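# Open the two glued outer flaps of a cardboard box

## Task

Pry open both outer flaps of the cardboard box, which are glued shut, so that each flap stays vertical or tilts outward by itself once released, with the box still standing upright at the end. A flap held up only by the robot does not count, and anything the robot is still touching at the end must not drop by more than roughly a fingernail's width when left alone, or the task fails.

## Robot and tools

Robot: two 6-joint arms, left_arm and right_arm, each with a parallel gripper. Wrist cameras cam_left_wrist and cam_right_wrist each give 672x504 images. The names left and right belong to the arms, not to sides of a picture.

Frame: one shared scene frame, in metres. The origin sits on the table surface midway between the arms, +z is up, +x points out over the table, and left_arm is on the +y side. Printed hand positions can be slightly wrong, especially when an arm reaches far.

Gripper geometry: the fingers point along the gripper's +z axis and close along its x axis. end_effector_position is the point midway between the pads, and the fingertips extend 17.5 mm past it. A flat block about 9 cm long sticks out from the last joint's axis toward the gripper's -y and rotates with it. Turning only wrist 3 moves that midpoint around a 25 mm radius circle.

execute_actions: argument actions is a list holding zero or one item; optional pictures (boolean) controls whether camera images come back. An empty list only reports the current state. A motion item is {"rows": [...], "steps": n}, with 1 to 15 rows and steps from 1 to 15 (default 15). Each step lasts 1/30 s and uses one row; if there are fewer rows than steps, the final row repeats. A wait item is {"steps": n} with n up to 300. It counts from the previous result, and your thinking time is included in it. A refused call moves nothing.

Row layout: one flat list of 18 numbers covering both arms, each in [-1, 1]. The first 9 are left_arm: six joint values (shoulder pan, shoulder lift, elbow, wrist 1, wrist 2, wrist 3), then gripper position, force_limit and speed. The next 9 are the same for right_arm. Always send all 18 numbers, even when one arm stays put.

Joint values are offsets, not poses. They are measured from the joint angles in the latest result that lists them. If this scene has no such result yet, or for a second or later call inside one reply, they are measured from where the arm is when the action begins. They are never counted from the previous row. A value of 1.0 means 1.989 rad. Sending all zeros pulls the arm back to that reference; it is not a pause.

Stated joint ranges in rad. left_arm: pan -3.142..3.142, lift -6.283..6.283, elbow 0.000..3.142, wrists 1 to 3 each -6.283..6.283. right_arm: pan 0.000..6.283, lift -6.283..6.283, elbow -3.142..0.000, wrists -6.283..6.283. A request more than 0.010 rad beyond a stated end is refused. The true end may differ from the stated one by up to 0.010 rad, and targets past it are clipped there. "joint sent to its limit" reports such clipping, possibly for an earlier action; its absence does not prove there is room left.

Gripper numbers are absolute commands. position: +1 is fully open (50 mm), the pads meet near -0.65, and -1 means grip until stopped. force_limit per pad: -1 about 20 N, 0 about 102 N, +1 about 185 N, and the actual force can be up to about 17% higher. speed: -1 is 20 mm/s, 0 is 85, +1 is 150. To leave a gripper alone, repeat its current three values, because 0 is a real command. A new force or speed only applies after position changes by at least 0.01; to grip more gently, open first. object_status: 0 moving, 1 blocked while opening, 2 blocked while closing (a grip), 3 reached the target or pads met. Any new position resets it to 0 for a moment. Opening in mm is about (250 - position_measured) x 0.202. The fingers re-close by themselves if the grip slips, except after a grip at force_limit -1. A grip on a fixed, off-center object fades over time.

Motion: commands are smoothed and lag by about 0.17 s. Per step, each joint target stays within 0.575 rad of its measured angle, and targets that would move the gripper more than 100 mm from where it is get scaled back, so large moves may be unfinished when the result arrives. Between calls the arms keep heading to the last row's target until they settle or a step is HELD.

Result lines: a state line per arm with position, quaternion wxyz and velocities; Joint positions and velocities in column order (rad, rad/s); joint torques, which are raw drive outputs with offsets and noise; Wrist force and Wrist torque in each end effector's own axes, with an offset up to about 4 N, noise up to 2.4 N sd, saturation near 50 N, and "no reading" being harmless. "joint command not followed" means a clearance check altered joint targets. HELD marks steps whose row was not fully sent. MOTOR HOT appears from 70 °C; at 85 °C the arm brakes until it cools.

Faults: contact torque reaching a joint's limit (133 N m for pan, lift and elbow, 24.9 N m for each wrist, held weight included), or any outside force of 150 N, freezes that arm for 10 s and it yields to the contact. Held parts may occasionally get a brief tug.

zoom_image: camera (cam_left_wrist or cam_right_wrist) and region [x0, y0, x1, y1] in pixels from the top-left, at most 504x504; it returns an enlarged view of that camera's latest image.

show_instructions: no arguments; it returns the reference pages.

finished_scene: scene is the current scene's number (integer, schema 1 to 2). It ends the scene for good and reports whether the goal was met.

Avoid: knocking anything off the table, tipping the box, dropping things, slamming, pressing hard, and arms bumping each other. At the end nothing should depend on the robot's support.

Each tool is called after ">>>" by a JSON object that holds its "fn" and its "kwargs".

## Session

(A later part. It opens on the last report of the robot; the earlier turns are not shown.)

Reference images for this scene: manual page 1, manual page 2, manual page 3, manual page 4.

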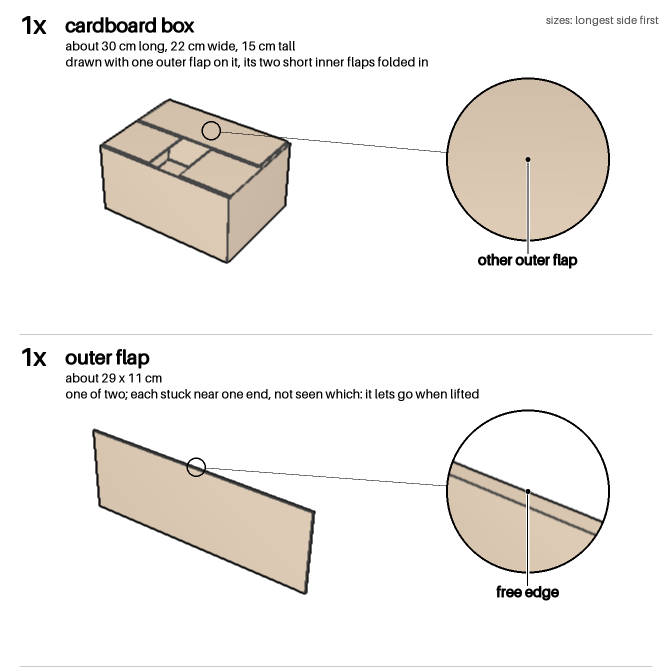

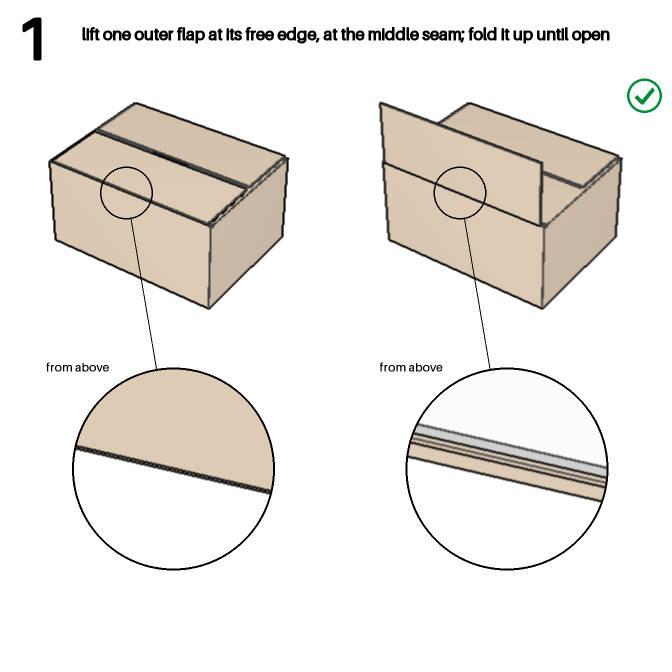

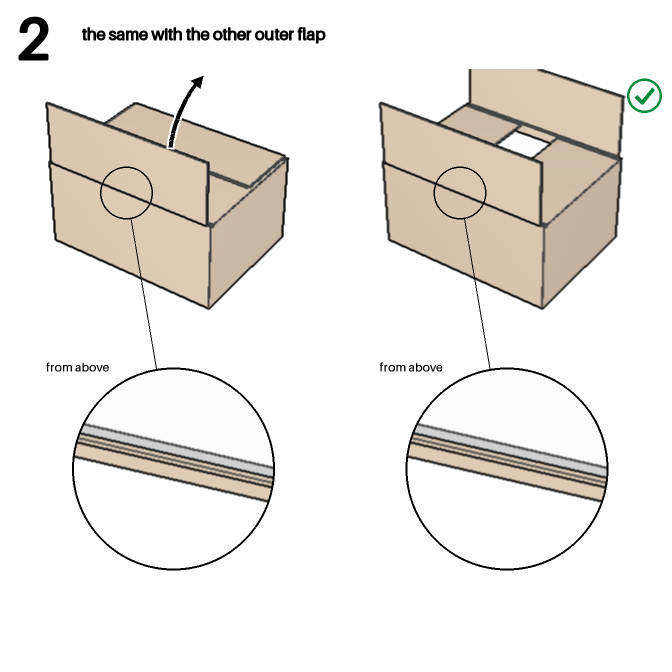

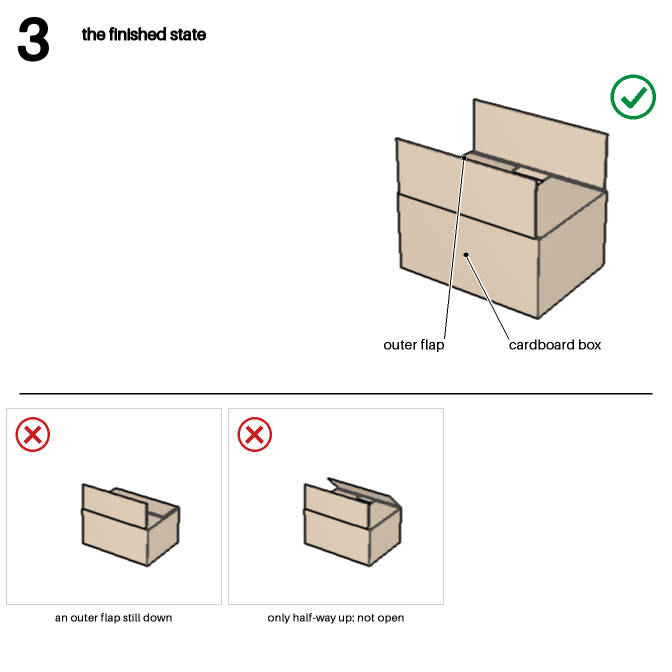

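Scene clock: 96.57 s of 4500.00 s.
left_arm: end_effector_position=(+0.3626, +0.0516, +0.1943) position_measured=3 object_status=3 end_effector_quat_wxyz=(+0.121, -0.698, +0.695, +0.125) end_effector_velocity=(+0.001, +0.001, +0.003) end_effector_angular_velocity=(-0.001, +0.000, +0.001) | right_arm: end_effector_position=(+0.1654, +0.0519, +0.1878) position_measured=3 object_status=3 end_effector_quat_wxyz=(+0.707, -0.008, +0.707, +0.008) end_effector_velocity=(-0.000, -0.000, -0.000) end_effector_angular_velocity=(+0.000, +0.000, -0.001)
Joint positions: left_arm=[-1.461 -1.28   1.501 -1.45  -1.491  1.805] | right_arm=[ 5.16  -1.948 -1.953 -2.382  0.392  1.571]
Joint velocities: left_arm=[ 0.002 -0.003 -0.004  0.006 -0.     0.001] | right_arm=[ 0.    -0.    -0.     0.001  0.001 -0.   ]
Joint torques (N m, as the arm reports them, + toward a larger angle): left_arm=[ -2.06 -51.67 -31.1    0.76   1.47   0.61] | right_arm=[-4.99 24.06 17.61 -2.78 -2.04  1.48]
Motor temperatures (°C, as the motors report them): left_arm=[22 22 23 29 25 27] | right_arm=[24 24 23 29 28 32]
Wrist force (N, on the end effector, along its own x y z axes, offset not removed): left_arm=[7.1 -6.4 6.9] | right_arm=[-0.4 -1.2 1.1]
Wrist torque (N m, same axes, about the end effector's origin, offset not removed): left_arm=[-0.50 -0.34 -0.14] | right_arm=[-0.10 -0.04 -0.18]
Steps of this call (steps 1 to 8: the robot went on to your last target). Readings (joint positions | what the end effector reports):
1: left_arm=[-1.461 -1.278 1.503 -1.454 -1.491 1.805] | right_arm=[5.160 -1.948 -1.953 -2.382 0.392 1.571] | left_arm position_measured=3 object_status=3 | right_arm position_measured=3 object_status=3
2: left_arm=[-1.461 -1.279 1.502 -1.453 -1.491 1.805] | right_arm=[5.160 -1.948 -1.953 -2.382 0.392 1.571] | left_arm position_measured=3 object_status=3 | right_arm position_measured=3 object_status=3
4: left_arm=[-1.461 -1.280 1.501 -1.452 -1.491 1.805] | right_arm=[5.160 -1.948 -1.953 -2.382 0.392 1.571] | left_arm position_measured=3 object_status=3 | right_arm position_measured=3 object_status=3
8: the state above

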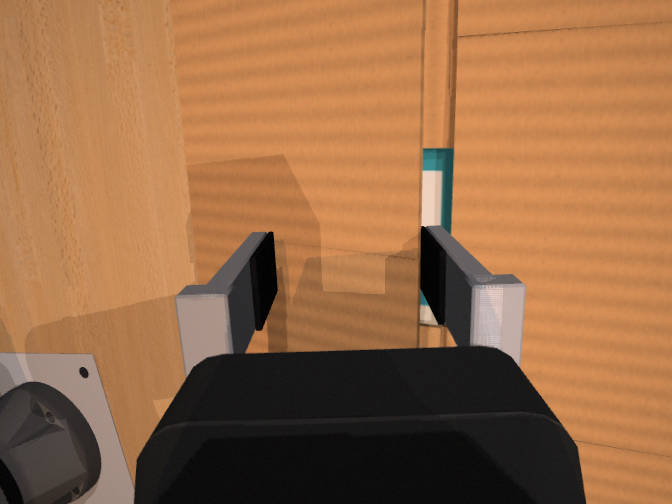

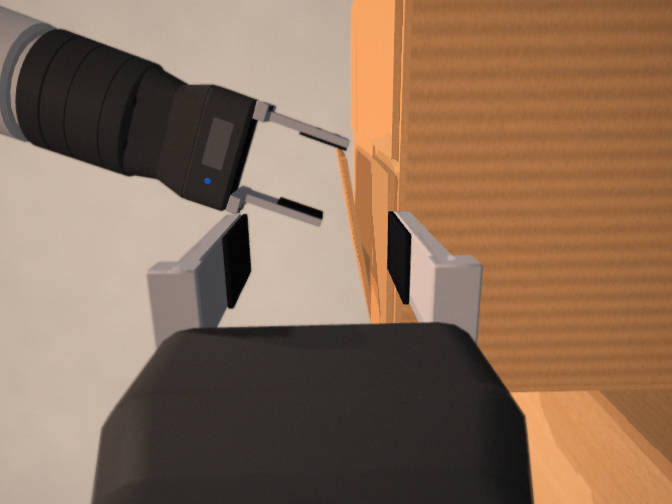

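>>> {"fn": "execute_actions", "kwargs": {"actions": [{"rows":[[0,0.0046,-0.0062,0.0016,0,0,1,0,0, 0,0,0,0,0,0,1,0,0],[0,0.0046,-0.0062,0.0016,0,0,1,0,0, 0,0,0,0,0,0,1,0,0],[0,0.0046,-0.0062,0.0016,0,0,1,0,0, 0,0,0,0,0,0,1,0,0],[0,0.0068,0.0014,-0.0082,0,0,1,0,0, 0,0,0,0,0,0,1,0,0],[0,0.0068,0.0014,-0.0082,0,0,1,0,0, 0,0,0,0,0,0,1,0,0],[0,0.0068,0.0014,-0.0082,0,0,1,0,0, 0,0,0,0,0,0,1,0,0],[0,0.0068,0.0014,-0.0082,0,0,1,0,0, 0,0,0,0,0,0,1,0,0],[0,0.0068,0.0014,-0.0082,0,0,1,0,0, 0,0,0,0,0,0,1,0,0],[0,-0.0053,0.0176,-0.0123,0,0,1,0,0, 0,0,0,0,0,0,1,0,0]],"steps":15}], "pictures": false}}

>>> {"fn": "execute_actions", "kwargs": {"actions": [{"steps":10}]}}

Scene clock: 119.23 s of 4500.00 s.
left_arm: end_effector_position=(+0.3616, +0.0552, +0.1869) position_measured=3 object_status=3 end_effector_quat_wxyz=(+0.121, -0.698, +0.695, +0.125) end_effector_velocity=(-0.006, +0.020, -0.004) end_effector_angular_velocity=(-0.001, -0.000, -0.001) | right_arm: end_effector_position=(+0.1654, +0.0519, +0.1878) position_measured=3 object_status=3 end_effector_quat_wxyz=(+0.707, -0.008, +0.707, +0.008) end_effector_velocity=(+0.000, -0.000, -0.000) end_effector_angular_velocity=(-0.001, -0.001, +0.001)
Joint positions: left_arm=[-1.461 -1.285  1.526 -1.471 -1.491  1.805] | right_arm=[ 5.16  -1.948 -1.953 -2.382  0.392  1.571]
Joint velocities: left_arm=[-0.001 -0.047  0.074 -0.028  0.    -0.   ] | right_arm=[-0.    -0.    -0.001 -0.    -0.001  0.   ]
Joint torques (N m, as the arm reports them, + toward a larger angle): left_arm=[ -2.43 -45.97 -19.31  -3.84   0.63   0.58] | right_arm=[-5.11 25.02 17.87 -3.04 -2.02  1.41]
Motor temperatures (°C, as the motors report them): left_arm=[22 22 23 29 25 27] | right_arm=[24 24 23 29 28 32]
Wrist force (N, on the end effector, along its own x y z axes, offset not removed): left_arm=[-1.9 -3.2 1.6] | right_arm=[-1.1 -0.3 2.5]
Wrist torque (N m, same axes, about the end effector's origin, offset not removed): left_arm=[-0.46 0.47 0.04] | right_arm=[0.17 0.18 -0.06]
Steps of this call (steps 1 to 15: the robot went on to your last target; steps 16 to 90: nothing new was sent; then 19.17 s passed at rest; steps 91 to 105: all 15 steps of this action). Readings (joint positions | what the end effector reports):
91: left_arm=[-1.461 -1.281 1.500 -1.450 -1.491 1.805] | right_arm=[5.160 -1.948 -1.953 -2.382 0.392 1.571] | left_arm position_measured=3 object_status=3 | right_arm position_measured=3 object_status=3
92: left_arm=[-1.461 -1.280 1.499 -1.450 -1.491 1.805] | right_arm=[5.160 -1.948 -1.953 -2.382 0.392 1.571] | left_arm position_measured=3 object_status=3 | right_arm position_measured=3 object_status=3
94: left_arm=[-1.461 -1.277 1.495 -1.449 -1.491 1.805] | right_arm=[5.160 -1.948 -1.953 -2.382 0.392 1.571] | left_arm position_measured=3 object_status=3 | right_arm position_measured=3 object_status=3
98: left_arm=[-1.461 -1.271 1.499 -1.458 -1.491 1.805] | right_arm=[5.160 -1.948 -1.953 -2.382 0.392 1.571] | left_arm position_measured=3 object_status=3 | right_arm position_measured=3 object_status=3
105: the state above

Scene clock: 119.57 s of 4500.00 s.
left_arm: end_effector_position=(+0.3610, +0.0577, +0.1863) position_measured=3 object_status=3 end_effector_quat_wxyz=(+0.121, -0.698, +0.695, +0.125) end_effector_velocity=(+0.000, +0.002, -0.000) end_effector_angular_velocity=(+0.000, -0.000, +0.002) | right_arm: end_effector_position=(+0.1654, +0.0519, +0.1878) position_measured=3 object_status=3 end_effector_quat_wxyz=(+0.707, -0.008, +0.707, +0.008) end_effector_velocity=(+0.000, +0.000, -0.000) end_effector_angular_velocity=(-0.000, -0.000, +0.002)
Joint positions: left_arm=[-1.461 -1.29   1.535 -1.475 -1.491  1.805] | right_arm=[ 5.16  -1.948 -1.953 -2.382  0.392  1.571]
Joint velocities: left_arm=[ 0.001 -0.004  0.006 -0.002 -0.    -0.001] | right_arm=[-0.     0.    -0.001  0.    -0.002 -0.   ]
Joint torques (N m, as the arm reports them, + toward a larger angle): left_arm=[ -2.39 -47.81 -15.95  -3.37   2.83   0.55] | right_arm=[-5.69 24.37 18.07 -2.95 -1.79  1.41]
Motor temperatures (°C, as the motors report them): left_arm=[22 22 23 29 25 27] | right_arm=[24 24 23 29 28 32]
Wrist force (N, on the end effector, along its own x y z axes, offset not removed): left_arm=[0.9 -4.5 5.4] | right_arm=[-0.1 -1.0 -1.4]
Wrist torque (N m, same axes, about the end effector's origin, offset not removed): left_arm=[-0.73 -0.13 -0.22] | right_arm=[0.00 -0.05 -0.07]
Steps of this call (steps 1 to 10: the robot went on to your last target). Readings (joint positions | what the end effector reports):
1: left_arm=[-1.461 -1.286 1.528 -1.472 -1.491 1.805] | right_arm=[5.160 -1.948 -1.953 -2.382 0.392 1.571] | left_arm position_measured=3 object_status=3 | right_arm position_measured=3 object_status=3
2: left_arm=[-1.461 -1.287 1.530 -1.473 -1.491 1.805] | right_arm=[5.160 -1.948 -1.953 -2.382 0.392 1.571] | left_arm position_measured=3 object_status=3 | right_arm position_measured=3 object_status=3
4: left_arm=[-1.461 -1.289 1.532 -1.474 -1.491 1.805] | right_arm=[5.160 -1.948 -1.953 -2.382 0.392 1.571] | left_arm position_measured=3 object_status=3 | right_arm position_measured=3 object_status=3
8: left_arm=[-1.461 -1.290 1.535 -1.475 -1.491 1.805] | right_arm=[5.160 -1.948 -1.953 -2.382 0.392 1.571] | left_arm position_measured=3 object_status=3 | right_arm position_measured=3 object_status=3
10: the state above

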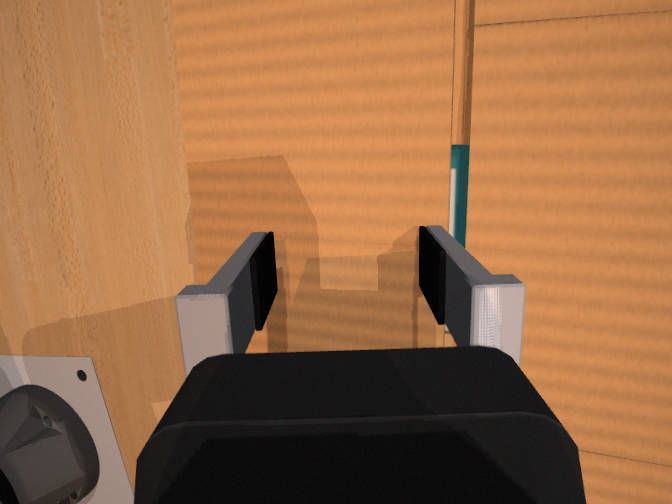

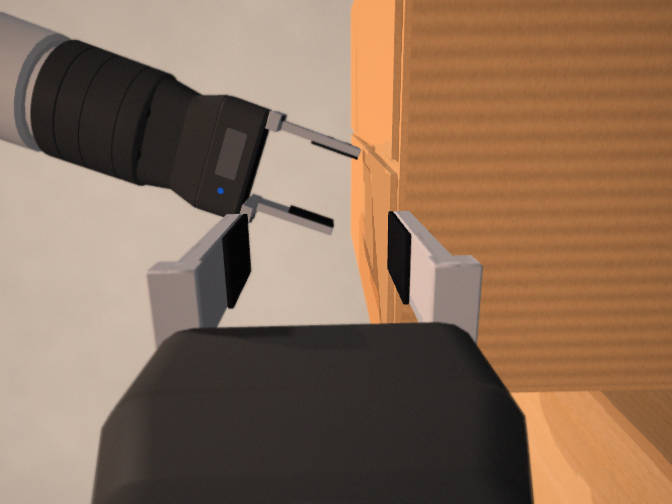

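>>> {"fn": "execute_actions", "kwargs": {"actions": [{"rows":[[0,0.0072,-0.0097,0.0025,0,0,1,0,0, 0.0127,0.024,-0.0355,0.012,0.0126,0,1,0,0],[0,0.0072,-0.0097,0.0025,0,0,1,0,0, 0.0253,0.0475,-0.0711,0.0236,0.0251,0,1,0,0],[0,0.0072,-0.0097,0.0025,0,0,1,0,0, 0.0253,0.0475,-0.0711,0.0236,0.0251,0,1,0,0],[0,0.0072,-0.0097,0.0025,0,0,1,0,0, 0.0253,0.0475,-0.0711,0.0236,0.0251,0,1,0,0],[0,0.0072,-0.0097,0.0025,0,0,1,0,0, 0.0253,0.0475,-0.0711,0.0236,0.0251,0,1,0,0],[0,0.0072,-0.0097,0.0025,0,0,1,0,0, 0.0253,0.0475,-0.0711,0.0236,0.0251,0,1,0,0],[0,0.0086,-0.005,-0.0036,0,0,1,0,0, 0.0253,0.0475,-0.0711,0.0236,0.0251,0,1,0,0],[0,0.01,-0.0002,-0.0097,0,0,1,0,0, 0.0253,0.0475,-0.0711,0.0236,0.0251,0,1,0,0]],"steps":15}], "pictures": false}}

>>> {"fn": "execute_actions", "kwargs": {"actions": [{"steps":15}]}}

Scene clock: 133.47 s of 4500.00 s.
left_arm: end_effector_position=(+0.3625, +0.0520, +0.1784) position_measured=3 object_status=3 end_effector_quat_wxyz=(+0.121, -0.698, +0.695, +0.125) end_effector_velocity=(+0.000, -0.001, -0.015) end_effector_angular_velocity=(+0.001, -0.000, +0.000) | right_arm: end_effector_position=(+0.1651, +0.0052, +0.1878) position_measured=3 object_status=3 end_effector_quat_wxyz=(+0.707, -0.008, +0.707, +0.008) end_effector_velocity=(+0.001, -0.016, -0.000) end_effector_angular_velocity=(-0.002, -0.001, +0.002)
Joint positions: left_arm=[-1.461 -1.272  1.532 -1.49  -1.491  1.805] | right_arm=[ 5.209 -1.858 -2.088 -2.337  0.44   1.571]
Joint velocities: left_arm=[ 0.     0.012  0.022 -0.034  0.    -0.   ] | right_arm=[ 0.016  0.031 -0.046  0.014  0.014 -0.001]
Joint torques (N m, as the arm reports them, + toward a larger angle): left_arm=[ -2.98 -28.26 -15.72  -3.64   0.38   0.59] | right_arm=[10.03 37.3   3.48  1.05  2.31  1.41]
Motor temperatures (°C, as the motors report them): left_arm=[22 22 23 29 25 27] | right_arm=[24 24 23 29 28 32]
Wrist force (N, on the end effector, along its own x y z axes, offset not removed): left_arm=[-0.9 -0.5 -2.3] | right_arm=[-1.1 -1.7 -2.1]
Wrist torque (N m, same axes, about the end effector's origin, offset not removed): left_arm=[-0.14 -0.18 0.17] | right_arm=[-0.16 0.29 0.13]
Steps of this call (steps 1 to 15: the robot went on to your last target; steps 16 to 90: nothing new was sent; then 10.40 s passed at rest; steps 91 to 105: all 15 steps of this action). Readings (joint positions | what the end effector reports):
91: left_arm=[-1.461 -1.291 1.536 -1.475 -1.491 1.805] | right_arm=[5.160 -1.948 -1.953 -2.382 0.392 1.571] | left_arm position_measured=3 object_status=3 | right_arm position_measured=3 object_status=3
92: left_arm=[-1.461 -1.290 1.534 -1.475 -1.491 1.805] | right_arm=[5.162 -1.946 -1.956 -2.381 0.393 1.571] | left_arm position_measured=3 object_status=3 | right_arm position_measured=3 object_status=3
94: left_arm=[-1.461 -1.285 1.528 -1.473 -1.491 1.805] | right_arm=[5.176 -1.921 -1.990 -2.367 0.407 1.571] | left_arm position_measured=3 object_status=3 | right_arm position_measured=3 object_status=3
98: left_arm=[-1.461 -1.279 1.521 -1.472 -1.491 1.805] | right_arm=[5.198 -1.878 -2.057 -2.347 0.429 1.571] | left_arm position_measured=3 object_status=3 | right_arm position_measured=3 object_status=3
105: the state above

Scene clock: 133.97 s of 4500.00 s.
left_arm: end_effector_position=(+0.3625, +0.0518, +0.1765) position_measured=3 object_status=3 end_effector_quat_wxyz=(+0.121, -0.698, +0.695, +0.125) end_effector_velocity=(+0.000, +0.000, -0.000) end_effector_angular_velocity=(-0.000, +0.000, +0.001) | right_arm: end_effector_position=(+0.1653, +0.0031, +0.1877) position_measured=3 object_status=3 end_effector_quat_wxyz=(+0.707, -0.008, +0.707, +0.008) end_effector_velocity=(-0.000, -0.000, +0.000) end_effector_angular_velocity=(+0.001, +0.000, -0.001)
Joint positions: left_arm=[-1.461 -1.27   1.535 -1.494 -1.491  1.805] | right_arm=[ 5.211 -1.854 -2.094 -2.335  0.442  1.571]
Joint velocities: left_arm=[ 0.001  0.     0.    -0.001 -0.     0.   ] | right_arm=[ 0.     0.001 -0.001  0.     0.001 -0.   ]
Joint torques (N m, as the arm reports them, + toward a larger angle): left_arm=[ -2.98 -25.01 -13.57  -4.05  -2.75   0.68] | right_arm=[ 8.99 38.08  4.36  1.06  2.39  1.46]
Motor temperatures (°C, as the motors report them): left_arm=[22 22 23 29 25 27] | right_arm=[24 24 23 29 28 32]
Wrist force (N, on the end effector, along its own x y z axes, offset not removed): left_arm=[-6.4 -0.4 -10.4] | right_arm=[-0.6 -0.4 1.0]
Wrist torque (N m, same axes, about the end effector's origin, offset not removed): left_arm=[-0.31 0.32 0.03] | right_arm=[-0.01 0.27 0.10]
Steps of this call (steps 1 to 15: the robot went on to your last target). Readings (joint positions | what the end effector reports):
1: left_arm=[-1.461 -1.272 1.532 -1.491 -1.491 1.805] | right_arm=[5.209 -1.857 -2.090 -2.337 0.440 1.571] | left_arm position_measured=3 object_status=3 | right_arm position_measured=3 object_status=3
2: left_arm=[-1.461 -1.271 1.533 -1.491 -1.491 1.805] | right_arm=[5.210 -1.856 -2.091 -2.336 0.441 1.571] | left_arm position_measured=3 object_status=3 | right_arm position_measured=3 object_status=3
4: left_arm=[-1.461 -1.271 1.534 -1.492 -1.491 1.805] | right_arm=[5.210 -1.855 -2.092 -2.336 0.441 1.571] | left_arm position_measured=3 object_status=3 | right_arm position_measured=3 object_status=3
8: left_arm=[-1.461 -1.271 1.534 -1.493 -1.491 1.805] | right_arm=[5.210 -1.854 -2.094 -2.335 0.441 1.571] | left_arm position_measured=3 object_status=3 | right_arm position_measured=3 object_status=3
15: the state above
All arms were judged still, so your last target was given up. Only a new action makes them travel on or press farther. Fingers that are still opening or closing keep moving.

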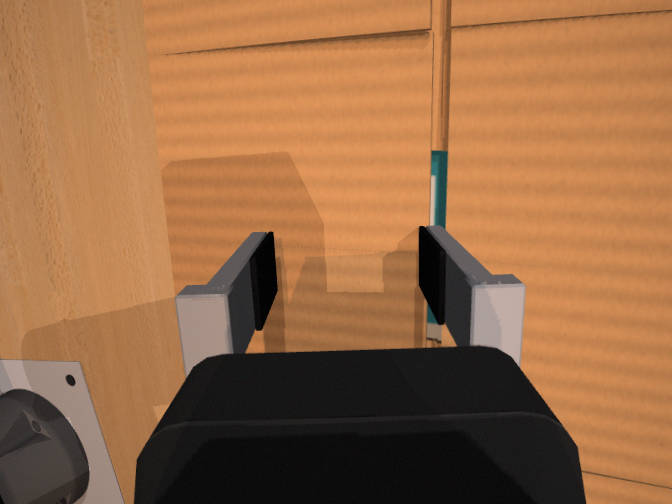

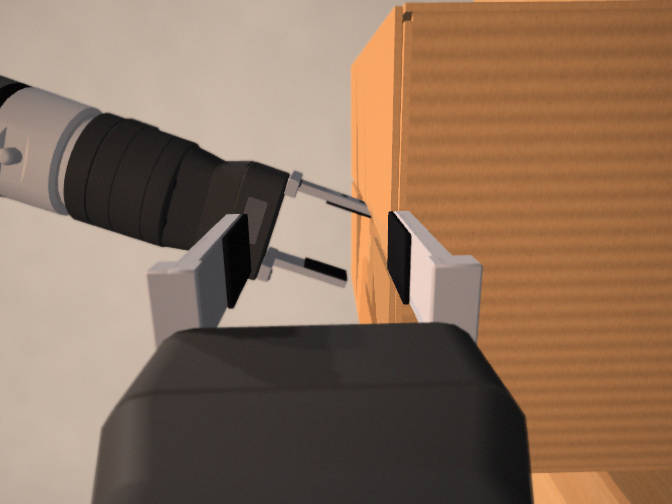

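>>> {"fn": "execute_actions", "kwargs": {"actions": [{"rows":[[0,0.0035,-0.0046,0.0012,0,0,1,0,0, 0,0,0,0,0,0,1,0,0]],"steps":12}], "pictures": false}}

>>> {"fn": "execute_actions", "kwargs": {"actions": [{"rows":[[0,-0.0001,-0.0024,0.0025,0,0,1,0,0, 0,0,0,0,0,0,1,0,0],[0,-0.0001,-0.0048,0.005,0,0,1,0,0, 0,0,0,0,0,0,1,0,0],[0,-0.0002,-0.0073,0.0074,0,0,1,0,0, 0,0,0,0,0,0,1,0,0],[0,-0.0002,-0.0097,0.0099,0,0,1,0,0, 0,0,0,0,0,0,1,0,0],[0,-0.0003,-0.0121,0.0124,0,0,1,0,0, 0,0,0,0,0,0,1,0,0],[0,-0.0004,-0.0145,0.0149,0,0,1,0,0, 0,0,0,0,0,0,1,0,0],[0,-0.0004,-0.0169,0.0174,0,0,1,0,0, 0,0,0,0,0,0,1,0,0],[0,-0.0005,-0.0194,0.0198,0,0,1,0,0, 0,0,0,0,0,0,1,0,0],[0,-0.0005,-0.0218,0.0223,0,0,1,0,0, 0,0,0,0,0,0,1,0,0],[0,-0.0006,-0.0242,0.0248,0,0,1,0,0, 0,0,0,0,0,0,1,0,0]],"steps":15}], "pictures": false}}

>>> {"fn": "execute_actions", "kwargs": {"actions": [{"steps":8}]}}

Scene clock: 146.17 s of 4500.00 s.
left_arm: end_effector_position=(+0.3632, +0.0491, +0.1764) position_measured=3 object_status=3 end_effector_quat_wxyz=(+0.121, -0.698, +0.695, +0.125) end_effector_velocity=(+0.000, -0.002, +0.000) end_effector_angular_velocity=(-0.001, +0.000, -0.001) | right_arm: end_effector_position=(+0.1653, +0.0031, +0.1877) position_measured=3 object_status=3 end_effector_quat_wxyz=(+0.707, -0.008, +0.707, +0.008) end_effector_velocity=(+0.000, +0.000, +0.001) end_effector_angular_velocity=(-0.001, +0.000, +0.000)
Joint positions: left_arm=[-1.461 -1.264  1.526 -1.492 -1.491  1.805] | right_arm=[ 5.211 -1.854 -2.094 -2.335  0.442  1.571]
Joint velocities: left_arm=[-0.001  0.004 -0.006  0.001 -0.     0.001] | right_arm=[-0.001  0.001  0.001 -0.001 -0.001 -0.002]
Joint torques (N m, as the arm reports them, + toward a larger angle): left_arm=[ -2.56 -28.49 -29.5   -2.68  -0.67   0.6 ] | right_arm=[ 4.35 33.88 19.02  0.35  1.7   1.35]
Motor temperatures (°C, as the motors report them): left_arm=[22 22 23 29 25 27] | right_arm=[24 24 23 29 28 32]
Wrist force (N, on the end effector, along its own x y z axes, offset not removed): left_arm=[-11.6 1.0 -5.0] | right_arm=[-1.0 3.4 -0.7]
Wrist torque (N m, same axes, about the end effector's origin, offset not removed): left_arm=[0.00 0.07 0.15] | right_arm=[0.65 0.01 -0.10]
Steps of this call (steps 1 to 90: nothing new was sent; then 8.80 s passed at rest; steps 91 to 102: all 12 steps of this action). Readings (joint positions | what the end effector reports):
91: left_arm=[-1.461 -1.270 1.535 -1.494 -1.491 1.805] | right_arm=[5.211 -1.854 -2.094 -2.335 0.442 1.571] | left_arm position_measured=3 object_status=3 | right_arm position_measured=3 object_status=3
92: left_arm=[-1.461 -1.270 1.534 -1.494 -1.491 1.805] | right_arm=[5.211 -1.854 -2.094 -2.335 0.442 1.571] | left_arm position_measured=3 object_status=3 | right_arm position_measured=3 object_status=3
94: left_arm=[-1.461 -1.267 1.531 -1.493 -1.491 1.805] | right_arm=[5.211 -1.854 -2.094 -2.335 0.442 1.571] | left_arm position_measured=3 object_status=3 | right_arm position_measured=3 object_status=3
98: left_arm=[-1.461 -1.265 1.527 -1.492 -1.491 1.805] | right_arm=[5.211 -1.854 -2.094 -2.335 0.442 1.571] | left_arm position_measured=3 object_status=3 | right_arm position_measured=3 object_status=3
102: the state above

Scene clock: 146.67 s of 4500.00 s.
left_arm: end_effector_position=(+0.3641, +0.0457, +0.1927) position_measured=3 object_status=3 end_effector_quat_wxyz=(+0.121, -0.698, +0.695, +0.125) end_effector_velocity=(+0.001, -0.004, +0.022) end_effector_angular_velocity=(-0.002, -0.000, -0.000) | right_arm: end_effector_position=(+0.1653, +0.0031, +0.1877) position_measured=3 object_status=3 end_effector_quat_wxyz=(+0.707, -0.008, +0.707, +0.008) end_effector_velocity=(-0.000, +0.000, -0.000) end_effector_angular_velocity=(-0.000, +0.001, -0.001)
Joint positions: left_arm=[-1.461 -1.265  1.485 -1.449 -1.491  1.805] | right_arm=[ 5.211 -1.854 -2.094 -2.335  0.442  1.571]
Joint velocities: left_arm=[-0.    -0.002 -0.054  0.054 -0.     0.   ] | right_arm=[ 0.    -0.001  0.001  0.002  0.001 -0.001]
Joint torques (N m, as the arm reports them, + toward a larger angle): left_arm=[ -2.67 -47.94 -30.06  -0.36   0.14   0.61] | right_arm=[ 4.04 32.31 21.25  0.44  1.4   1.24]
Motor temperatures (°C, as the motors report them): left_arm=[22 22 23 29 25 27] | right_arm=[24 24 23 29 28 32]
Wrist force (N, on the end effector, along its own x y z axes, offset not removed): left_arm=[0.8 2.4 6.9] | right_arm=[0.7 -0.6 -0.5]
Wrist torque (N m, same axes, about the end effector's origin, offset not removed): left_arm=[0.62 -0.24 -0.10] | right_arm=[-0.04 -0.06 -0.21]
Steps of this call (steps 1 to 15: all 15 steps of this action). Readings (joint positions | what the end effector reports):
1: left_arm=[-1.461 -1.264 1.526 -1.492 -1.491 1.805] | right_arm=[5.211 -1.854 -2.094 -2.335 0.442 1.571] | left_arm position_measured=3 object_status=3 | right_arm position_measured=3 object_status=3
2: left_arm=[-1.461 -1.264 1.525 -1.491 -1.491 1.805] | right_arm=[5.211 -1.854 -2.094 -2.335 0.442 1.571] | left_arm position_measured=3 object_status=3 | right_arm position_measured=3 object_status=3
4: left_arm=[-1.461 -1.264 1.522 -1.488 -1.491 1.805] | right_arm=[5.211 -1.854 -2.094 -2.335 0.442 1.571] | left_arm position_measured=3 object_status=3 | right_arm position_measured=3 object_status=3
8: left_arm=[-1.461 -1.264 1.509 -1.475 -1.491 1.805] | right_arm=[5.211 -1.854 -2.094 -2.335 0.442 1.571] | left_arm position_measured=3 object_status=3 | right_arm position_measured=3 object_status=3
15: the state above

Scene clock: 146.93 s of 4500.00 s.
left_arm: end_effector_position=(+0.3642, +0.0453, +0.1950) position_measured=3 object_status=3 end_effector_quat_wxyz=(+0.121, -0.698, +0.695, +0.125) end_effector_velocity=(+0.001, -0.000, +0.003) end_effector_angular_velocity=(-0.001, +0.000, -0.000) | right_arm: end_effector_position=(+0.1653, +0.0031, +0.1877) position_measured=3 object_status=3 end_effector_quat_wxyz=(+0.707, -0.008, +0.707, +0.008) end_effector_velocity=(+0.000, -0.000, +0.000) end_effector_angular_velocity=(+0.000, +0.000, +0.000)
Joint positions: left_arm=[-1.461 -1.265  1.479 -1.443 -1.491  1.805] | right_arm=[ 5.211 -1.854 -2.094 -2.335  0.442  1.571]
Joint velocities: left_arm=[ 0.001 -0.    -0.007  0.007 -0.     0.001] | right_arm=[ 0.     0.002 -0.001 -0.001 -0.     0.   ]
Joint torques (N m, as the arm reports them, + toward a larger angle): left_arm=[ -3.14 -48.17 -29.11  -0.73   0.16   0.61] | right_arm=[ 3.69 33.76 23.09 -0.1   1.53  1.41]
Motor temperatures (°C, as the motors report them): left_arm=[22 22 23 29 25 27] | right_arm=[24 24 23 29 28 32]
Wrist force (N, on the end effector, along its own x y z axes, offset not removed): left_arm=[-1.5 -0.4 1.6] | right_arm=[1.7 -1.5 -0.3]
Wrist torque (N m, same axes, about the end effector's origin, offset not removed): left_arm=[0.08 0.32 0.16] | right_arm=[-0.13 -0.27 -0.19]
Steps of this call (steps 1 to 8: the robot went on to your last target). Readings (joint positions | what the end effector reports):
1: left_arm=[-1.461 -1.265 1.483 -1.448 -1.491 1.805] | right_arm=[5.211 -1.854 -2.094 -2.335 0.442 1.571] | left_arm position_measured=3 object_status=3 | right_arm position_measured=3 object_status=3
2: left_arm=[-1.461 -1.265 1.482 -1.447 -1.491 1.805] | right_arm=[5.211 -1.854 -2.094 -2.335 0.442 1.571] | left_arm position_measured=3 object_status=3 | right_arm position_measured=3 object_status=3
4: left_arm=[-1.461 -1.265 1.480 -1.445 -1.491 1.805] | right_arm=[5.211 -1.854 -2.094 -2.335 0.442 1.571] | left_arm position_measured=3 object_status=3 | right_arm position_measured=3 object_status=3
8: the state above

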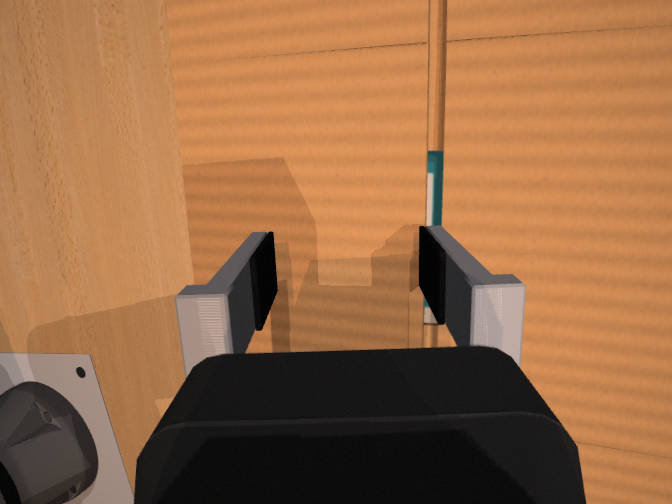

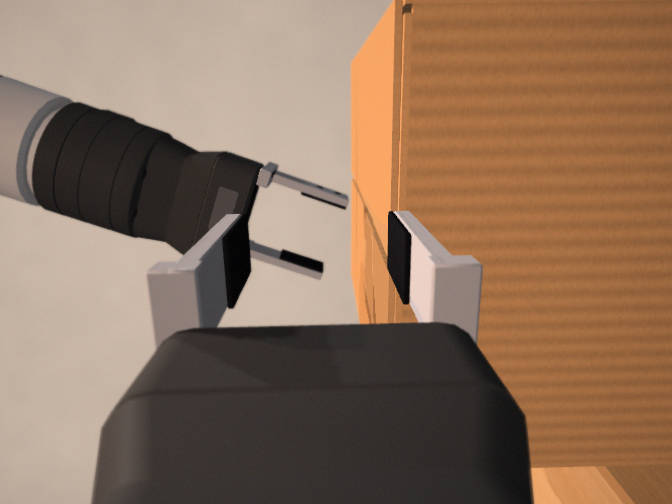

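>>> {"fn": "execute_actions", "kwargs": {"actions": []}}

Scene clock: 168.40 s of 4500.00 s.
left_arm: end_effector_position=(+0.3642, +0.0452, +0.1954) position_measured=3 object_status=3 end_effector_quat_wxyz=(+0.121, -0.698, +0.695, +0.125) end_effector_velocity=(-0.000, -0.001, +0.001) end_effector_angular_velocity=(-0.002, +0.000, -0.001) | right_arm: end_effector_position=(+0.1653, +0.0031, +0.1877) position_measured=3 object_status=3 end_effector_quat_wxyz=(+0.707, -0.008, +0.707, +0.008) end_effector_velocity=(-0.000, -0.000, +0.000) end_effector_angular_velocity=(-0.000, +0.000, -0.001)
Joint positions: left_arm=[-1.461 -1.265  1.478 -1.442 -1.491  1.805] | right_arm=[ 5.211 -1.854 -2.094 -2.335  0.442  1.571]
Joint velocities: left_arm=[-0.    -0.    -0.001 -0.    -0.     0.001] | right_arm=[ 0.     0.    -0.     0.     0.001 -0.   ]
Joint torques (N m, as the arm reports them, + toward a larger angle): left_arm=[ -3.26 -48.15 -29.98  -0.42   0.13   0.54] | right_arm=[ 4.56 33.65 21.85  0.33  1.58  1.4 ]
Motor temperatures (°C, as the motors report them): left_arm=[22 22 23 29 26 27] | right_arm=[24 24 23 29 28 32]
Wrist force (N, on the end effector, along its own x y z axes, offset not removed): left_arm=[3.2 -0.7 4.7] | right_arm=[0.6 -0.8 0.7]
Wrist torque (N m, same axes, about the end effector's origin, offset not removed): left_arm=[-0.03 -0.41 0.00] | right_arm=[-0.02 -0.17 -0.05]
Steps of this call (steps 1 to 15: the robot went on to your last target; steps 16 to 90: nothing new was sent; then 18.47 s passed at rest). Readings (joint positions | what the end effector reports):
1: left_arm=[-1.461 -1.265 1.479 -1.443 -1.491 1.805] | right_arm=[5.211 -1.854 -2.094 -2.335 0.442 1.571] | left_arm position_measured=3 object_status=3 | right_arm position_measured=3 object_status=3
2: left_arm=[-1.461 -1.265 1.478 -1.443 -1.491 1.805] | right_arm=[5.211 -1.854 -2.094 -2.335 0.442 1.571] | left_arm position_measured=3 object_status=3 | right_arm position_measured=3 object_status=3
4: left_arm=[-1.461 -1.265 1.478 -1.443 -1.491 1.805] | right_arm=[5.211 -1.854 -2.094 -2.335 0.442 1.571] | left_arm position_measured=3 object_status=3 | right_arm position_measured=3 object_status=3
8: left_arm=[-1.461 -1.265 1.478 -1.442 -1.491 1.805] | right_arm=[5.211 -1.854 -2.094 -2.335 0.442 1.571] | left_arm position_measured=3 object_status=3 | right_arm position_measured=3 object_status=3
90: the state above
All arms were judged still, so your last target was given up. Only a new action makes them travel on or press farther. Fingers that are still opening or closing keep moving.

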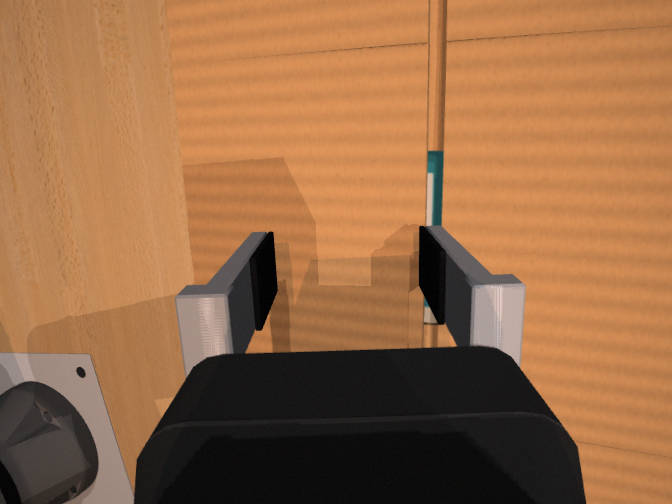

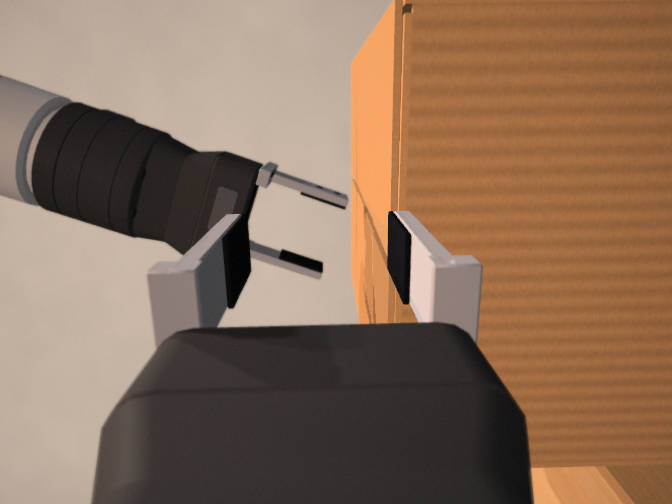

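>>> {"fn": "execute_actions", "kwargs": {"actions": [{"rows":[[0,0,0,0,0,0,1,0,0,0,0.1177,-0.026,0.5505,-0.0116,-0.629,1,0,0]]}], "pictures": false}}

>>> {"fn": "execute_actions", "kwargs": {"actions": [{"steps":30}], "pictures": false}}

Scene clock: 244.40 s of 4500.00 s.
left_arm: end_effector_position=(+0.3642, +0.0452, +0.1954) position_measured=3 object_status=3 end_effector_quat_wxyz=(+0.121, -0.698, +0.695, +0.125) end_effector_velocity=(-0.001, -0.001, +0.000) end_effector_angular_velocity=(-0.001, -0.000, -0.001) | right_arm: end_effector_position=(+0.1293, +0.0898, +0.2052) position_measured=3 object_status=3 end_effector_quat_wxyz=(+0.562, -0.048, +0.819, +0.101) end_effector_velocity=(-0.100, +0.243, +0.086) end_effector_angular_velocity=(-0.398, +0.354, +0.823)
Joint positions: left_arm=[-1.461 -1.265  1.478 -1.442 -1.491  1.805] | right_arm=[ 5.211 -1.631 -2.144 -1.488  0.419  0.71 ]
Joint velocities: left_arm=[-0.001 -0.    -0.001  0.    -0.    -0.   ] | right_arm=[ 0.     0.084 -0.015  1.886 -0.008 -2.357]
Joint torques (N m, as the arm reports them, + toward a larger angle): left_arm=[ -3.45 -48.68 -29.66  -0.57   0.15   0.58] | right_arm=[ 3.52 31.85  7.73  5.12 -4.07 -6.88]
Motor temperatures (°C, as the motors report them): left_arm=[22 23 23 29 26 27] | right_arm=[24 24 24 29 28 32]
Wrist force (N, on the end effector, along its own x y z axes, offset not removed): left_arm=[-1.7 3.3 5.2] | right_arm=[-2.8 1.6 1.4]
Wrist torque (N m, same axes, about the end effector's origin, offset not removed): left_arm=[0.65 0.36 0.13] | right_arm=[0.28 0.55 0.07]
Steps of this call (steps 1 to 90: nothing new was sent; then 72.50 s passed at rest; steps 91 to 105: all 15 steps of this action). Readings (joint positions | what the end effector reports):
91: left_arm=[-1.461 -1.265 1.478 -1.442 -1.491 1.805] | right_arm=[5.211 -1.854 -2.094 -2.335 0.442 1.571] | left_arm position_measured=3 object_status=3 | right_arm position_measured=3 object_status=3
92: left_arm=[-1.461 -1.265 1.478 -1.442 -1.491 1.805] | right_arm=[5.211 -1.851 -2.097 -2.332 0.440 1.568] | left_arm position_measured=3 object_status=3 | right_arm position_measured=3 object_status=3
94: left_arm=[-1.461 -1.265 1.478 -1.442 -1.491 1.805] | right_arm=[5.211 -1.805 -2.114 -2.284 0.433 1.520] | left_arm position_measured=3 object_status=3 | right_arm position_measured=3 object_status=3
98: left_arm=[-1.461 -1.265 1.478 -1.442 -1.491 1.805] | right_arm=[5.211 -1.687 -2.135 -2.041 0.424 1.277] | left_arm position_measured=3 object_status=3 | right_arm position_measured=3 object_status=3
105: the state above

Scene clock: 245.40 s of 4500.00 s.
left_arm: end_effector_position=(+0.3642, +0.0452, +0.1954) position_measured=3 object_status=3 end_effector_quat_wxyz=(+0.121, -0.698, +0.695, +0.125) end_effector_velocity=(+0.000, -0.000, +0.000) end_effector_angular_velocity=(-0.000, -0.000, +0.000) | right_arm: end_effector_position=(+0.1177, +0.1209, +0.2228) position_measured=3 object_status=3 end_effector_quat_wxyz=(+0.545, -0.139, +0.822, +0.093) end_effector_velocity=(-0.000, -0.000, -0.000) end_effector_angular_velocity=(-0.001, +0.000, +0.001)
Joint positions: left_arm=[-1.461 -1.265  1.478 -1.442 -1.491  1.805] | right_arm=[ 5.211 -1.62  -2.146 -1.24   0.419  0.321]
Joint velocities: left_arm=[ 0.    -0.    -0.001  0.     0.     0.   ] | right_arm=[ 0.     0.001 -0.001  0.001  0.001 -0.002]
Joint torques (N m, as the arm reports them, + toward a larger angle): left_arm=[ -2.5  -48.15 -29.85  -0.47   0.19   0.59] | right_arm=[ 3.86 35.87  9.74  4.71 -4.53 -2.29]
Motor temperatures (°C, as the motors report them): left_arm=[22 23 23 29 26 27] | right_arm=[24 24 24 29 28 32]
Wrist force (N, on the end effector, along its own x y z axes, offset not removed): left_arm=[-0.7 -5.2 2.5] | right_arm=[-1.2 0.1 -0.6]
Wrist torque (N m, same axes, about the end effector's origin, offset not removed): left_arm=[-0.62 0.03 0.30] | right_arm=[0.10 0.26 -0.03]
Steps of this call (steps 1 to 30: the robot went on to your last target). Readings (joint positions | what the end effector reports):
1: left_arm=[-1.461 -1.265 1.478 -1.442 -1.491 1.805] | right_arm=[5.211 -1.628 -2.145 -1.431 0.419 0.632] | left_arm position_measured=3 object_status=3 | right_arm position_measured=3 object_status=3
2: left_arm=[-1.461 -1.265 1.478 -1.442 -1.491 1.805] | right_arm=[5.211 -1.626 -2.145 -1.387 0.419 0.563] | left_arm position_measured=3 object_status=3 | right_arm position_measured=3 object_status=3
4: left_arm=[-1.461 -1.265 1.478 -1.442 -1.491 1.805] | right_arm=[5.211 -1.624 -2.145 -1.328 0.419 0.465] | left_arm position_measured=3 object_status=3 | right_arm position_measured=3 object_status=3
8: left_arm=[-1.461 -1.265 1.478 -1.442 -1.491 1.805] | right_arm=[5.211 -1.621 -2.146 -1.271 0.419 0.371] | left_arm position_measured=3 object_status=3 | right_arm position_measured=3 object_status=3
30: the state above
All arms were judged still, so your last target was given up. Only a new action makes them travel on or press farther. Fingers that are still opening or closing keep moving.

>>> {"fn": "execute_actions", "kwargs": {"actions": [{"rows":[[0,0,0,0,0,0,1,0,0,-0.1684,0,0,0,0,0,1,0,0]]}], "pictures": false}}

>>> {"fn": "execute_actions", "kwargs": {"actions": [{"steps":15}]}}

Scene clock: 251.00 s of 4500.00 s.
left_arm: end_effector_position=(+0.3642, +0.0452, +0.1954) position_measured=3 object_status=3 end_effector_quat_wxyz=(+0.121, -0.698, +0.695, +0.125) end_effector_velocity=(+0.001, +0.001, -0.000) end_effector_angular_velocity=(+0.000, -0.001, +0.002) | right_arm: end_effector_position=(+0.2617, +0.0467, +0.2228) position_measured=3 object_status=3 end_effector_quat_wxyz=(+0.553, -0.013, +0.833, +0.009) end_effector_velocity=(+0.104, -0.076, +0.000) end_effector_angular_velocity=(+0.002, +0.002, -0.242)
Joint positions: left_arm=[-1.461 -1.265  1.478 -1.442 -1.491  1.805] | right_arm=[ 4.907 -1.62  -2.146 -1.24   0.419  0.321]
Joint velocities: left_arm=[ 0.001  0.     0.    -0.     0.    -0.001] | right_arm=[-0.241  0.002  0.     0.     0.002  0.   ]
Joint torques (N m, as the arm reports them, + toward a larger angle): left_arm=[ -2.96 -48.01 -29.39  -0.44   0.11   0.62] | right_arm=[-9.75 32.61 12.61  1.53 -4.27  2.4 ]
Motor temperatures (°C, as the motors report them): left_arm=[22 23 23 29 26 27] | right_arm=[24 24 24 29 28 32]
Wrist force (N, on the end effector, along its own x y z axes, offset not removed): left_arm=[1.1 -1.2 1.4] | right_arm=[-1.3 -1.1 1.6]
Wrist torque (N m, same axes, about the end effector's origin, offset not removed): left_arm=[-0.18 -0.36 0.02] | right_arm=[-0.06 0.19 -0.06]
Steps of this call (steps 1 to 90: nothing new was sent; then 2.10 s passed at rest; steps 91 to 105: all 15 steps of this action). Readings (joint positions | what the end effector reports):
91: left_arm=[-1.461 -1.265 1.478 -1.442 -1.491 1.805] | right_arm=[5.211 -1.620 -2.146 -1.240 0.419 0.320] | left_arm position_measured=3 object_status=3 | right_arm position_measured=3 object_status=3
92: left_arm=[-1.461 -1.265 1.478 -1.442 -1.491 1.805] | right_arm=[5.208 -1.620 -2.146 -1.240 0.419 0.320] | left_arm position_measured=3 object_status=3 | right_arm position_measured=3 object_status=3
94: left_arm=[-1.461 -1.265 1.478 -1.442 -1.491 1.805] | right_arm=[5.164 -1.620 -2.146 -1.240 0.419 0.320] | left_arm position_measured=3 object_status=3 | right_arm position_measured=3 object_status=3
98: left_arm=[-1.461 -1.265 1.478 -1.442 -1.491 1.805] | right_arm=[5.045 -1.620 -2.146 -1.240 0.419 0.320] | left_arm position_measured=3 object_status=3 | right_arm position_measured=3 object_status=3
105: the state above

Scene clock: 251.50 s of 4500.00 s.
left_arm: end_effector_position=(+0.3642, +0.0452, +0.1954) position_measured=3 object_status=3 end_effector_quat_wxyz=(+0.121, -0.698, +0.695, +0.125) end_effector_velocity=(-0.001, -0.000, -0.000) end_effector_angular_velocity=(+0.001, +0.001, -0.002) | right_arm: end_effector_position=(+0.2747, +0.0370, +0.2228) position_measured=3 object_status=3 end_effector_quat_wxyz=(+0.553, -0.000, +0.833, +0.001) end_effector_velocity=(+0.002, -0.001, +0.000) end_effector_angular_velocity=(+0.000, -0.000, -0.005)
Joint positions: left_arm=[-1.461 -1.265  1.478 -1.442 -1.491  1.805] | right_arm=[ 4.876 -1.62  -2.146 -1.24   0.419  0.321]
Joint velocities: left_arm=[-0.002  0.     0.001  0.    -0.    -0.   ] | right_arm=[-0.005 -0.     0.001 -0.001 -0.     0.   ]
Joint torques (N m, as the arm reports them, + toward a larger angle): left_arm=[ -2.99 -48.08 -29.54  -0.61   0.09   0.63] | right_arm=[-10.72  31.56  13.26   0.6   -3.97   2.07]
Motor temperatures (°C, as the motors report them): left_arm=[22 23 23 29 26 27] | right_arm=[24 24 24 29 28 32]
Wrist force (N, on the end effector, along its own x y z axes, offset not removed): left_arm=[-1.1 -1.7 5.6] | right_arm=[0.6 0.7 0.7]
Wrist torque (N m, same axes, about the end effector's origin, offset not removed): left_arm=[-0.28 0.12 0.16] | right_arm=[0.13 -0.01 -0.13]
Steps of this call (steps 1 to 15: the robot went on to your last target). Readings (joint positions | what the end effector reports):
1: left_arm=[-1.461 -1.265 1.478 -1.442 -1.491 1.805] | right_arm=[4.900 -1.620 -2.146 -1.240 0.419 0.321] | left_arm position_measured=3 object_status=3 | right_arm position_measured=3 object_status=3
2: left_arm=[-1.461 -1.265 1.478 -1.442 -1.491 1.805] | right_arm=[4.894 -1.620 -2.146 -1.240 0.419 0.321] | left_arm position_measured=3 object_status=3 | right_arm position_measured=3 object_status=3
4: left_arm=[-1.461 -1.265 1.478 -1.442 -1.491 1.805] | right_arm=[4.887 -1.620 -2.146 -1.240 0.419 0.321] | left_arm position_measured=3 object_status=3 | right_arm position_measured=3 object_status=3
8: left_arm=[-1.461 -1.265 1.478 -1.442 -1.491 1.805] | right_arm=[4.880 -1.620 -2.146 -1.240 0.419 0.321] | left_arm position_measured=3 object_status=3 | right_arm position_measured=3 object_status=3
15: the state above

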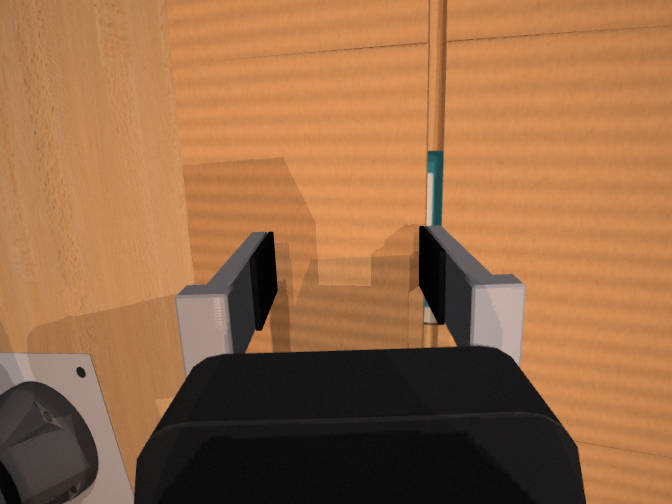

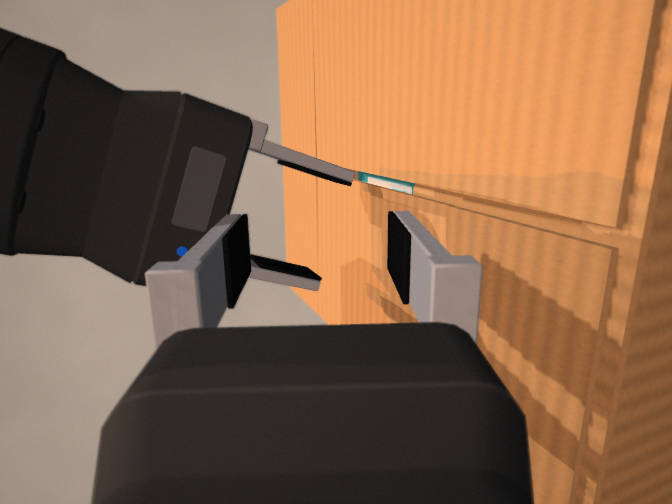

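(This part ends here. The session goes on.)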